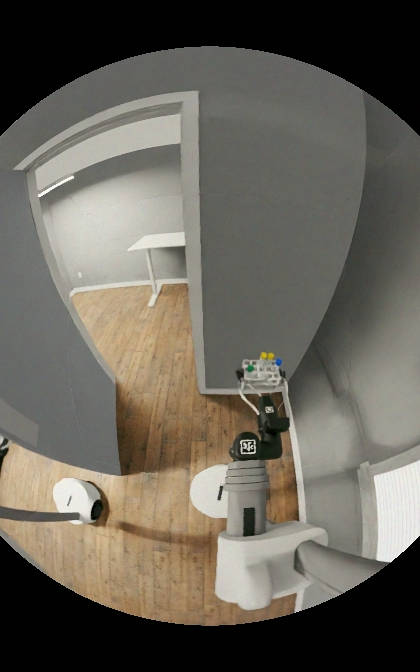

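Call:
{"fn": "execute_actions", "kwargs": {
  "actions": [
    {"r1":{"end_of_arm":"enable_torque"},"r2":{"base":{"strafe_m":0.3}}}
  ],
  "cameras": []
}}

Call:
{"fn": "execute_actions", "kwargs": {
  "actions": [
    {"r2":{"base":{"rotate_rad":0.37},"pace":"slow"}}
  ],
  "cameras": ["r2_head_left_camera"]
}}

Scene clock: 94.03 s.
r1.base_odometry: x=-0.116 y=-0.989 heading=-2.789 (m, m, rad; r1's odometry frame)
r1.turned_by_wheels: +0.000 (rad since the last result)
r1.turned_by_imu: +0.001 (rad since the last result)
r1.base_tilt: forward=+0.4 right=+0.0 (deg)
r1.lidar_m: 0.64 1.23 1.61 1.35 1.39 1.49 1.37 1.42 1.83 0.81 0.67 0.42
r1.base_status: not commanded
r1.joint_positions: lift_m=+0.850 arm_m=+0.056 wrist_yaw_rad=-0.362 wrist_pitch_rad=-0.014 wrist_roll_rad=+0.006 gripper_m=-0.037
r1.joint_status: not commanded
r1.end_of_arm: enable_torque: each motor that was off is on again
r1.on_its_own: wrist_yaw_rad is held at -0.362, not at your -0.400, since a torque_fault
r1.motor_effort: lift_m=+21(21) arm_m=-7(8) wrist_yaw_rad=-2(1) wrist_pitch_rad=-10(8) wrist_roll_rad=-3(1) gripper_m=-20(21) wheel_0=-9(9) wheel_1=-1(1) wheel_2=+0(0) (%)
r1.hand_pose: x=+0.4661 y=-0.1838 z=+1.0322 quat_wxyz=(+0.984, +0.002, -0.008, -0.180) (m; r1's base frame)
r1.wrist_depth_mm: 798 627 384 163 220 180 1464 / 809 627 384 162 216 182 1464 / 798 627 387 163 218 183 1397 / 820 634 389 164 219 185 676 / 798 654 394 165 220 186 1430 / 809 676 345 166 178 176 1464 / 820 699 382 - 215 176 1464
r2.base_odometry: x=-0.211 y=-1.488 heading=-0.739 (m, m, rad; r2's odometry frame)
r2.turned_by_wheels: +0.000 (rad since the last result)
r2.turned_by_imu: -0.001 (rad since the last result)
r2.base_tilt: forward=+0.6 right=+0.0 (deg)
r2.lidar_m: 0.41 1.09 0.54 0.47 0.65 1.81 1.72 1.39 0.96 0.88 0.95 0.44
r2.base_status: done
r2.joint_positions: lift_m=+0.880 arm_m=+0.001 wrist_yaw_rad=+0.000 wrist_pitch_rad=+0.103 wrist_roll_rad=-0.018 gripper_m=+0.070
r2.joint_status: not commanded
r2.motor_effort: lift_m=+24(24) arm_m=-5(5) wrist_yaw_rad=+0(1) wrist_pitch_rad=-10(12) wrist_roll_rad=+1(1) gripper_m=-24(24) wheel_0=-2(12) wheel_1=+0(10) wheel_2=+0(1) (%)
r2.hand_pose: x=+0.4588 y=-0.0874 z=+1.0282 quat_wxyz=(+0.999, -0.009, +0.052, +0.000) (m; r2's base frame)
r2.wrist_depth_mm: - - - 634 640 654 668 / - - - 640 654 668 683 / - - - 647 661 683 699 / - - - 239 676 691 715 / - - 202 241 227 707 723 / - 179 193 243 193 187 750 / 1921 1921 186 107 195 741 759
pictures: none
No camera images: the call's "cameras" was empty. Leave "cameras" out to get every camera's image.

Scene clock: 95.53 s.
r1.base_odometry: x=-0.116 y=-0.989 heading=-2.789 (m, m, rad; r1's odometry frame)
r1.turned_by_wheels: +0.000 (rad since the last result)
r1.turned_by_imu: +0.000 (rad since the last result)
r1.base_tilt: forward=+0.4 right=-0.1 (deg)
r1.lidar_m: 0.63 1.24 1.60 1.35 1.39 1.50 1.38 1.39 1.86 0.79 0.65 0.40
r1.base_status: not commanded
r1.joint_positions: lift_m=+0.850 arm_m=+0.056 wrist_yaw_rad=-0.362 wrist_pitch_rad=-0.014 wrist_roll_rad=+0.006 gripper_m=-0.037
r1.joint_status: not commanded
r1.on_its_own: wrist_yaw_rad is held at -0.362, not at your -0.400, since a torque_fault
r1.motor_effort: lift_m=+21(21) arm_m=-8(7) wrist_yaw_rad=-1(1) wrist_pitch_rad=-8(8) wrist_roll_rad=-3(3) gripper_m=-19(22) wheel_0=-9(9) wheel_1=-1(1) wheel_2=+0(0) (%)
r1.hand_pose: x=+0.4661 y=-0.1838 z=+1.0322 quat_wxyz=(+0.984, +0.002, -0.008, -0.180) (m; r1's base frame)
r1.wrist_depth_mm: 809 621 382 162 220 180 1464 / 809 621 384 162 216 182 1430 / 809 627 389 163 217 183 991 / 820 634 389 164 219 185 597 / 809 647 392 165 220 185 1430 / 820 668 345 166 178 176 1499 / 820 699 384 - 215 176 1499
r2.base_odometry: x=-0.211 y=-1.488 heading=-0.369 (m, m, rad; r2's odometry frame)
r2.turned_by_wheels: +0.369 (rad since the last result)
r2.turned_by_imu: +0.364 (rad since the last result)
r2.base_tilt: forward=+0.6 right=-0.1 (deg)
r2.lidar_m: 0.41 0.63 0.49 0.64 0.83 1.72 1.66 1.02 0.90 0.95 0.99 0.45
r2.base_status: done
r2.joint_positions: lift_m=+0.880 arm_m=+0.001 wrist_yaw_rad=+0.000 wrist_pitch_rad=+0.103 wrist_roll_rad=-0.018 gripper_m=+0.070
r2.joint_status: not commanded
r2.motor_effort: lift_m=+23(24) arm_m=-5(5) wrist_yaw_rad=+0(1) wrist_pitch_rad=-11(10) wrist_roll_rad=+1(2) gripper_m=-27(26) wheel_0=-5(7) wheel_1=-3(4) wheel_2=-3(6) (%)
r2.hand_pose: x=+0.4588 y=-0.0874 z=+1.0282 quat_wxyz=(+0.999, -0.009, +0.052, +0.000) (m; r2's base frame)
r2.wrist_depth_mm: 809 - - - - 591 525 / 778 - - - - 597 535 / 778 - - - - 609 544 / 788 - - 239 - 615 554 / 788 - 208 239 218 603 569 / 778 178 193 243 193 187 574 / 732 1921 187 107 193 609 585
pictures: r2_head_left_camera
Images, in order (width x height): r2_head_left_camera 420x672.

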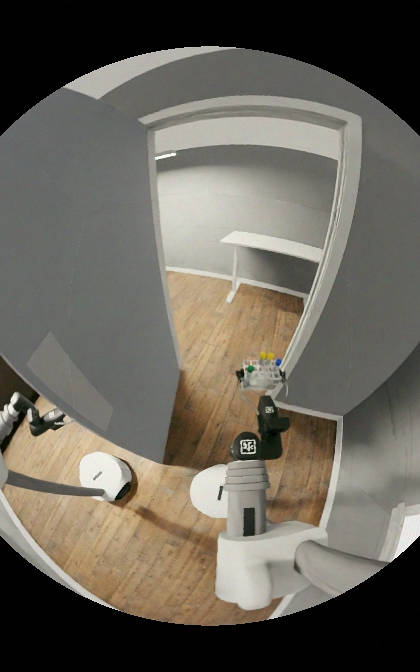

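Call:
{"fn": "execute_actions", "kwargs": {
  "actions": [
    {"r2":{"base":{"translate_m":1.6}}}
  ],
  "cameras": []
}}

Call:
{"fn": "execute_actions", "kwargs": {
  "actions": [
    {"r1":{"joints":{"gripper_m":0.05}},"r2":{"base":{"rotate_rad":-0.55},"pace":"slow"}}
  ],
  "cameras": []
}}

Call:
{"fn": "execute_actions", "kwargs": {
  "actions": [
    {"r1":{"base":{"translate_m":-0.25},"pace":"slow"},"r2":{"base":{"translate_m":0.6}}}
  ],
  "cameras": ["r1_head_left_camera","r2_head_left_camera","r2_wrist_camera"]
}}

Scene clock: 106.33 s.
r1.base_odometry: x=-0.116 y=-0.989 heading=-2.789 (m, m, rad; r1's odometry frame)
r1.turned_by_wheels: +0.000 (rad since the last result)
r1.turned_by_imu: +0.001 (rad since the last result)
r1.base_tilt: forward=+0.5 right=-0.1 (deg)
r1.lidar_m: 0.63 1.24 1.62 1.36 1.38 1.52 1.38 1.42 1.85 1.72 1.78 0.44
r1.base_status: not commanded
r1.joint_positions: lift_m=+0.850 arm_m=+0.056 wrist_yaw_rad=-0.362 wrist_pitch_rad=-0.014 wrist_roll_rad=+0.006 gripper_m=-0.037
r1.joint_status: not commanded
r1.on_its_own: wrist_yaw_rad is held at -0.362, not at your -0.400, since a torque_fault
r1.motor_effort: lift_m=+21(21) arm_m=-7(8) wrist_yaw_rad=-1(3) wrist_pitch_rad=-8(8) wrist_roll_rad=+1(3) gripper_m=-20(22) wheel_0=-9(9) wheel_1=-1(1) wheel_2=+0(0) (%)
r1.hand_pose: x=+0.4661 y=-0.1838 z=+1.0322 quat_wxyz=(+0.984, +0.002, -0.008, -0.180) (m; r1's base frame)
r1.wrist_depth_mm: 809 627 384 162 221 180 1430 / 809 627 387 163 216 182 1464 / 809 627 387 163 218 183 1397 / 809 634 389 165 218 185 1397 / 820 654 394 165 220 186 1430 / 809 661 345 166 178 176 1464 / 820 699 387 - 214 176 1499
r2.base_odometry: x=+1.281 y=-2.065 heading=-0.369 (m, m, rad; r2's odometry frame)
r2.turned_by_wheels: +0.001 (rad since the last result)
r2.turned_by_imu: -0.001 (rad since the last result)
r2.base_tilt: forward=+0.6 right=+0.0 (deg)
r2.lidar_m: 0.40 1.84 2.24 0.91 0.57 0.60 2.65 0.81 1.24 1.34 0.82 0.44
r2.base_status: done
r2.joint_positions: lift_m=+0.880 arm_m=+0.001 wrist_yaw_rad=+0.000 wrist_pitch_rad=+0.103 wrist_roll_rad=-0.018 gripper_m=+0.070
r2.joint_status: not commanded
r2.motor_effort: lift_m=+24(24) arm_m=-5(5) wrist_yaw_rad=+1(1) wrist_pitch_rad=-11(11) wrist_roll_rad=+1(1) gripper_m=-26(27) wheel_0=+4(9) wheel_1=+3(5) wheel_2=+0(12) (%)
r2.hand_pose: x=+0.4588 y=-0.0874 z=+1.0282 quat_wxyz=(+0.999, -0.009, +0.052, +0.000) (m; r2's base frame)
r2.wrist_depth_mm: 1618 1499 1366 1281 1205 1118 1060 / 1618 1499 1397 1281 1205 1138 1078 / 1661 1499 1397 1308 1255 1160 1078 / 1708 1576 1430 241 976 1138 1098 / 1756 1576 208 240 226 554 539 / 1808 179 193 243 193 187 1138 / 1863 1661 187 107 194 1255 1160
pictures: none
No camera images: the call's "cameras" was empty. Leave "cameras" out to get every camera's image.

Scene clock: 108.10 s.
r1.base_odometry: x=-0.116 y=-0.989 heading=-2.789 (m, m, rad; r1's odometry frame)
r1.turned_by_wheels: +0.000 (rad since the last result)
r1.turned_by_imu: +0.000 (rad since the last result)
r1.base_tilt: forward=+0.4 right=-0.1 (deg)
r1.lidar_m: 0.67 1.24 1.62 1.36 1.39 1.49 1.39 1.41 1.84 1.71 1.76 0.44
r1.base_status: not commanded
r1.joint_positions: lift_m=+0.850 arm_m=+0.056 wrist_yaw_rad=-0.369 wrist_pitch_rad=-0.015 wrist_roll_rad=+0.006 gripper_m=+0.050
r1.joint_status: all done
r1.on_its_own: wrist_yaw_rad is held at -0.362, not at your -0.400, since a torque_fault; wrist_yaw_rad is at rest, and its effort (+20) is outside its rest range (-13 to +13)
r1.motor_effort: lift_m=+21(21) arm_m=-7(8) wrist_yaw_rad=+20(22) wrist_pitch_rad=-8(9) wrist_roll_rad=+0(0) gripper_m=-8(22) wheel_0=-9(9) wheel_1=-1(1) wheel_2=-2(2) (%)
r1.hand_pose: x=+0.4645 y=-0.1857 z=+1.0324 quat_wxyz=(+0.983, +0.001, -0.008, -0.184) (m; r1's base frame)
r1.wrist_depth_mm: 798 634 415 314 232 208 1430 / 809 634 415 314 234 211 1464 / 809 634 418 319 235 212 1464 / 820 640 424 320 236 213 1397 / 809 654 427 322 199 213 1430 / 820 668 198 303 185 203 1464 / 809 691 418 - 245 203 1464
r2.base_odometry: x=+1.281 y=-2.065 heading=-0.918 (m, m, rad; r2's odometry frame)
r2.turned_by_wheels: -0.549 (rad since the last result)
r2.turned_by_imu: -0.542 (rad since the last result)
r2.base_tilt: forward=+0.6 right=+0.1 (deg)
r2.lidar_m: 0.41 0.71 1.80 2.28 0.93 0.56 0.56 2.68 0.82 1.12 1.32 0.43
r2.base_status: done
r2.joint_positions: lift_m=+0.880 arm_m=+0.001 wrist_yaw_rad=+0.000 wrist_pitch_rad=+0.103 wrist_roll_rad=-0.018 gripper_m=+0.070
r2.joint_status: not commanded
r2.motor_effort: lift_m=+24(23) arm_m=-5(5) wrist_yaw_rad=+1(0) wrist_pitch_rad=-10(10) wrist_roll_rad=+1(2) gripper_m=-28(28) wheel_0=+3(7) wheel_1=+1(7) wheel_2=+4(7) (%)
r2.hand_pose: x=+0.4588 y=-0.0874 z=+1.0282 quat_wxyz=(+0.999, -0.009, +0.052, +0.000) (m; r2's base frame)
r2.wrist_depth_mm: 1078 1182 1229 1308 1397 1537 1430 / 1118 1182 1255 1336 1430 1537 1430 / 1138 1205 1308 1366 1464 1537 1430 / 1138 1182 1255 241 1008 1205 1255 / 569 564 221 240 219 707 1366 / 778 179 193 243 193 187 1499 / 1182 1308 187 107 193 1618 1499
pictures: none
No camera images: the call's "cameras" was empty. Leave "cameras" out to get every camera's image.

Scene clock: 111.87 s.
r1.base_odometry: x=+0.118 y=-0.903 heading=-2.789 (m, m, rad; r1's odometry frame)
r1.turned_by_wheels: +0.000 (rad since the last result)
r1.turned_by_imu: +0.001 (rad since the last result)
r1.base_tilt: forward=+0.4 right=-0.1 (deg)
r1.lidar_m: 1.45 1.50 1.44 1.33 1.35 1.24 1.13 1.18 1.51 1.74 1.78 1.48
r1.base_status: done
r1.joint_positions: lift_m=+0.850 arm_m=+0.056 wrist_yaw_rad=-0.362 wrist_pitch_rad=-0.015 wrist_roll_rad=+0.006 gripper_m=+0.050
r1.joint_status: not commanded
r1.on_its_own: wrist_yaw_rad is held at -0.362, not at your -0.400, since a torque_fault
r1.motor_effort: lift_m=+20(21) arm_m=-6(7) wrist_yaw_rad=-1(20) wrist_pitch_rad=-6(7) wrist_roll_rad=+0(2) gripper_m=-2(10) wheel_0=-2(12) wheel_1=+0(5) wheel_2=+0(14) (%)
r1.hand_pose: x=+0.4658 y=-0.1839 z=+1.0324 quat_wxyz=(+0.984, +0.001, -0.008, -0.180) (m; r1's base frame)
r1.wrist_depth_mm: 1025 1118 1205 1281 1576 1756 1537 / 1008 1118 1160 1281 1618 1756 1537 / 1025 1098 1182 1281 1576 1863 1537 / 1025 1118 1205 1281 1576 1808 1576 / 1025 1138 1160 1255 1366 1863 1537 / 1008 1118 197 1281 199 1756 1618 / 1025 1078 1205 - 1618 1756 1576
r2.base_odometry: x=+1.646 y=-2.542 heading=-0.918 (m, m, rad; r2's odometry frame)
r2.turned_by_wheels: +0.000 (rad since the last result)
r2.turned_by_imu: +0.000 (rad since the last result)
r2.base_tilt: forward=+0.7 right=+0.0 (deg)
r2.lidar_m: 0.25 0.25 0.25 0.27 2.03 1.26 1.16 1.23 1.35 1.34 0.25 0.25
r2.base_status: done
r2.joint_positions: lift_m=+0.880 arm_m=+0.001 wrist_yaw_rad=+0.000 wrist_pitch_rad=+0.103 wrist_roll_rad=-0.018 gripper_m=+0.070
r2.joint_status: not commanded
r2.motor_effort: lift_m=+23(24) arm_m=-6(5) wrist_yaw_rad=+0(0) wrist_pitch_rad=-12(9) wrist_roll_rad=+1(1) gripper_m=-27(25) wheel_0=+2(8) wheel_1=+0(6) wheel_2=+1(11) (%)
r2.hand_pose: x=+0.4588 y=-0.0874 z=+1.0282 quat_wxyz=(+0.999, -0.009, +0.052, +0.000) (m; r2's base frame)
r2.wrist_depth_mm: 591 627 661 707 750 809 878 / 597 634 676 707 768 831 891 / 609 647 691 732 788 842 904 / 621 661 707 240 788 854 917 / 564 569 227 240 218 549 539 / 355 178 191 243 193 187 343 / 263 264 187 107 193 260 -
pictures: r1_head_left_camera, r2_head_left_camera, r2_wrist_camera
Images, in order (width x height): r1_head_left_camera 420x672, r2_head_left_camera 420x672, r2_wrist_camera 616x392.

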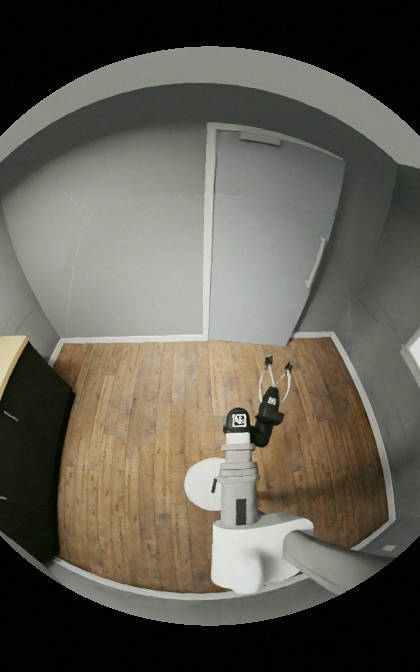

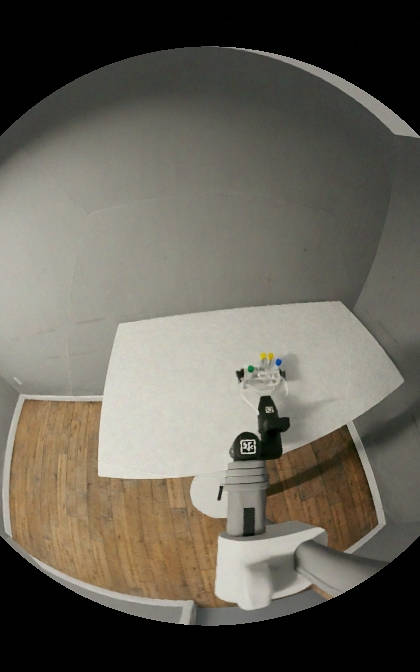

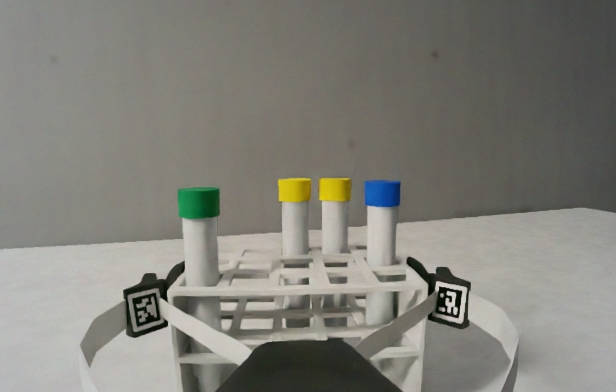

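Lucky: 11 mm clearance.

Call:
{"fn": "execute_actions", "kwargs": {
  "actions": [
    {"r2":{"joints":{"lift_m":0.868},"pace":"slow"}}
  ],
  "cameras": []
}}

Call:
{"fn": "execute_actions", "kwargs": {
  "actions": [
    {"r2":{"joints":{"gripper_m":0.141},"pace":"slow"}}
  ],
  "cameras": []
}}

Call:
{"fn": "execute_actions", "kwargs": {
  "actions": [
    {"r2":{"base":{"translate_m":-0.45}}}
  ],
  "cameras": ["r1_head_left_camera","r2_wrist_camera"]
}}

Scene clock: 118.00 s.
r1.base_odometry: x=+0.118 y=-0.903 heading=-2.789 (m, m, rad; r1's odometry frame)
r1.turned_by_wheels: +0.000 (rad since the last result)
r1.turned_by_imu: +0.001 (rad since the last result)
r1.base_tilt: forward=+0.4 right=-0.1 (deg)
r1.lidar_m: 1.45 1.48 1.45 1.32 1.36 1.23 1.14 1.15 1.53 1.72 1.77 1.58
r1.base_status: not commanded
r1.joint_positions: lift_m=+0.850 arm_m=+0.056 wrist_yaw_rad=-0.362 wrist_pitch_rad=-0.015 wrist_roll_rad=+0.006 gripper_m=+0.050
r1.joint_status: not commanded
r1.on_its_own: wrist_yaw_rad is held at -0.362, not at your -0.400, since a torque_fault
r1.motor_effort: lift_m=+21(21) arm_m=-6(6) wrist_yaw_rad=+0(0) wrist_pitch_rad=-8(9) wrist_roll_rad=-1(1) gripper_m=-4(3) wheel_0=-2(2) wheel_1=+0(0) wheel_2=-1(0) (%)
r1.hand_pose: x=+0.4658 y=-0.1839 z=+1.0324 quat_wxyz=(+0.984, +0.001, -0.008, -0.180) (m; r1's base frame)
r1.wrist_depth_mm: 1008 1118 1229 1397 1576 1756 1537 / 1025 1118 1229 1397 1618 1808 1537 / 1025 1118 1255 1366 1618 1756 1499 / 1025 1118 1255 1430 1576 1756 1576 / 1025 1118 1229 1397 1537 1808 1537 / 1008 1118 198 1366 199 1808 1576 / 1025 1098 1255 - 1661 1756 1576
r2.base_odometry: x=+1.646 y=-2.542 heading=-0.918 (m, m, rad; r2's odometry frame)
r2.turned_by_wheels: +0.000 (rad since the last result)
r2.turned_by_imu: -0.001 (rad since the last result)
r2.base_tilt: forward=+0.6 right=+0.0 (deg)
r2.lidar_m: 0.25 0.25 0.25 0.27 2.05 1.23 1.13 1.18 1.31 1.33 0.25 0.25
r2.base_status: not commanded
r2.joint_positions: lift_m=+0.868 arm_m=+0.001 wrist_yaw_rad=+0.000 wrist_pitch_rad=+0.103 wrist_roll_rad=-0.018 gripper_m=+0.070
r2.joint_status: all done
r2.motor_effort: lift_m=+17(22) arm_m=-5(5) wrist_yaw_rad=+1(1) wrist_pitch_rad=-10(12) wrist_roll_rad=+2(1) gripper_m=-23(25) wheel_0=+2(2) wheel_1=+0(0) wheel_2=+1(1) (%)
r2.hand_pose: x=+0.4588 y=-0.0874 z=+1.0168 quat_wxyz=(+0.999, -0.009, +0.052, +0.000) (m; r2's base frame)
r2.wrist_depth_mm: 597 627 661 707 750 809 866 / 603 634 676 715 768 820 891 / 609 654 691 732 788 842 917 / 621 661 707 242 778 854 904 / 525 530 209 239 219 512 492 / 329 179 193 243 193 187 319 / 244 243 187 107 194 242 -
pictures: none
No camera images: the call's "cameras" was empty. Leave "cameras" out to get every camera's image.

Scene clock: 121.53 s.
r1.base_odometry: x=+0.118 y=-0.903 heading=-2.789 (m, m, rad; r1's odometry frame)
r1.turned_by_wheels: +0.000 (rad since the last result)
r1.turned_by_imu: +0.000 (rad since the last result)
r1.base_tilt: forward=+0.4 right=-0.1 (deg)
r1.lidar_m: 1.44 1.49 1.45 1.33 1.39 1.24 1.12 1.15 1.49 1.74 1.79 1.56
r1.base_status: not commanded
r1.joint_positions: lift_m=+0.850 arm_m=+0.056 wrist_yaw_rad=-0.362 wrist_pitch_rad=-0.015 wrist_roll_rad=+0.006 gripper_m=+0.050
r1.joint_status: not commanded
r1.on_its_own: wrist_yaw_rad is held at -0.362, not at your -0.400, since a torque_fault
r1.motor_effort: lift_m=+21(21) arm_m=-6(6) wrist_yaw_rad=-1(0) wrist_pitch_rad=-8(8) wrist_roll_rad=-1(0) gripper_m=-3(4) wheel_0=-2(2) wheel_1=+0(0) wheel_2=+0(0) (%)
r1.hand_pose: x=+0.4658 y=-0.1839 z=+1.0324 quat_wxyz=(+0.984, +0.001, -0.008, -0.180) (m; r1's base frame)
r1.wrist_depth_mm: 1025 1118 1255 1366 1576 1756 1499 / 1008 1098 1229 1366 1618 1756 1537 / 1025 1098 1255 1366 1576 1808 1537 / 1025 1118 1255 1397 1576 1808 1499 / 1025 1138 1229 1397 1537 1808 1537 / 1008 1118 197 1397 199 1808 1576 / 1042 1078 1255 - 1661 1708 1576
r2.base_odometry: x=+1.646 y=-2.542 heading=-0.918 (m, m, rad; r2's odometry frame)
r2.turned_by_wheels: +0.000 (rad since the last result)
r2.turned_by_imu: -0.001 (rad since the last result)
r2.base_tilt: forward=+0.5 right=+0.0 (deg)
r2.lidar_m: 0.25 0.25 0.25 0.29 2.04 1.26 1.13 1.17 1.30 1.35 0.25 0.25
r2.base_status: not commanded
r2.joint_positions: lift_m=+0.868 arm_m=+0.001 wrist_yaw_rad=+0.000 wrist_pitch_rad=+0.103 wrist_roll_rad=-0.018 gripper_m=+0.141
r2.joint_status: all done
r2.motor_effort: lift_m=+17(17) arm_m=-5(5) wrist_yaw_rad=+0(0) wrist_pitch_rad=-9(10) wrist_roll_rad=+1(2) gripper_m=+1(19) wheel_0=+2(2) wheel_1=+0(0) wheel_2=+2(2) (%)
r2.hand_pose: x=+0.4588 y=-0.0874 z=+1.0169 quat_wxyz=(+0.999, -0.009, +0.051, +0.000) (m; r2's base frame)
r2.wrist_depth_mm: 591 621 668 715 759 820 878 / 603 640 676 723 778 831 891 / 609 647 691 741 788 854 917 / 621 661 691 259 778 854 917 / 525 535 227 255 249 517 500 / 330 210 195 251 227 306 322 / 253 245 210 107 229 242 -
pictures: none
No camera images: the call's "cameras" was empty. Leave "cameras" out to get every camera's image.

Scene clock: 124.50 s.
r1.base_odometry: x=+0.118 y=-0.903 heading=-2.789 (m, m, rad; r1's odometry frame)
r1.turned_by_wheels: +0.000 (rad since the last result)
r1.turned_by_imu: +0.000 (rad since the last result)
r1.base_tilt: forward=+0.4 right=-0.1 (deg)
r1.lidar_m: 1.44 1.51 1.41 1.34 1.34 1.22 1.11 1.17 1.51 1.73 1.79 1.57
r1.base_status: not commanded
r1.joint_positions: lift_m=+0.850 arm_m=+0.056 wrist_yaw_rad=-0.362 wrist_pitch_rad=-0.015 wrist_roll_rad=+0.006 gripper_m=+0.050
r1.joint_status: not commanded
r1.on_its_own: wrist_yaw_rad is held at -0.362, not at your -0.400, since a torque_fault
r1.motor_effort: lift_m=+20(21) arm_m=-6(6) wrist_yaw_rad=-1(1) wrist_pitch_rad=-7(6) wrist_roll_rad=-2(2) gripper_m=-4(2) wheel_0=-2(2) wheel_1=+0(0) wheel_2=+0(0) (%)
r1.hand_pose: x=+0.4658 y=-0.1839 z=+1.0324 quat_wxyz=(+0.984, +0.001, -0.008, -0.180) (m; r1's base frame)
r1.wrist_depth_mm: 1025 1098 1229 1397 1576 1756 1537 / 1025 1098 1229 1397 1576 1756 1537 / 1008 1118 1229 1397 1618 1756 1537 / 1025 1138 1229 1397 1576 1756 1576 / 1025 1138 1229 1366 1576 1756 1576 / 1025 1118 198 1366 199 1756 1537 / 1025 1078 1229 - 1618 1708 1618
r2.base_odometry: x=+1.372 y=-2.184 heading=-0.918 (m, m, rad; r2's odometry frame)
r2.turned_by_wheels: +0.000 (rad since the last result)
r2.turned_by_imu: -0.001 (rad since the last result)
r2.base_tilt: forward=+0.6 right=+0.0 (deg)
r2.lidar_m: 0.54 0.55 1.64 2.30 1.22 0.72 0.69 0.74 0.88 1.44 1.10 0.64
r2.base_status: done
r2.joint_positions: lift_m=+0.868 arm_m=+0.001 wrist_yaw_rad=+0.000 wrist_pitch_rad=+0.103 wrist_roll_rad=-0.018 gripper_m=+0.141
r2.joint_status: not commanded
r2.motor_effort: lift_m=+17(17) arm_m=-5(5) wrist_yaw_rad=+0(1) wrist_pitch_rad=-9(8) wrist_roll_rad=+1(1) gripper_m=+1(1) wheel_0=-3(9) wheel_1=+0(6) wheel_2=-1(9) (%)
r2.hand_pose: x=+0.4588 y=-0.0874 z=+1.0169 quat_wxyz=(+0.999, -0.009, +0.051, +0.000) (m; r2's base frame)
r2.wrist_depth_mm: 976 1025 1078 1182 1229 1336 1366 / 991 1025 1098 1182 1255 1366 1397 / 991 1060 1138 1205 1308 1366 1430 / 1008 1060 1098 946 1138 1138 1118 / 530 535 535 539 530 517 564 / 330 210 370 397 415 1499 1042 / 878 1118 1229 107 1430 1499 1205
pictures: r1_head_left_camera, r2_wrist_camera
Images, in order (width x height): r1_head_left_camera 420x672, r2_wrist_camera 616x392.

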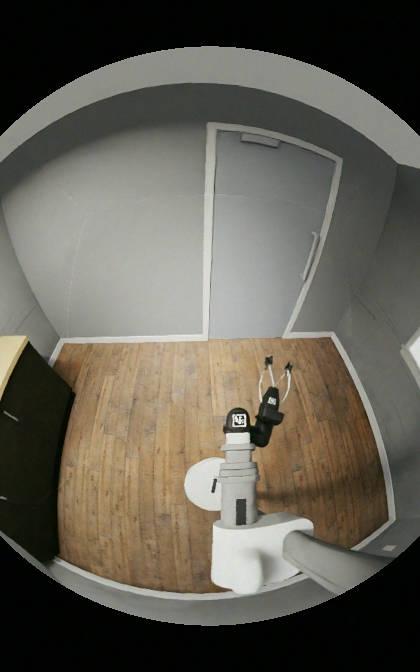

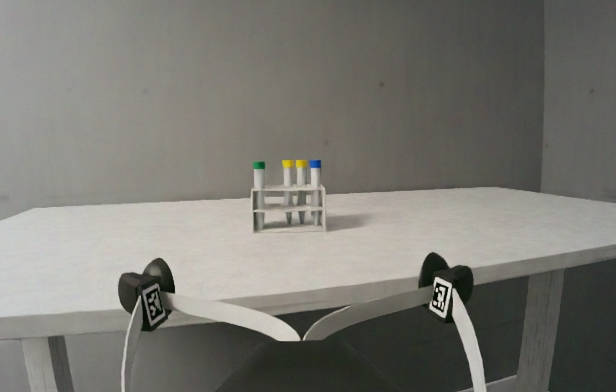

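Call:
{"fn": "finished_scene", "kwargs": {
  "scene": 1
}}

The scene is finished: the task was done.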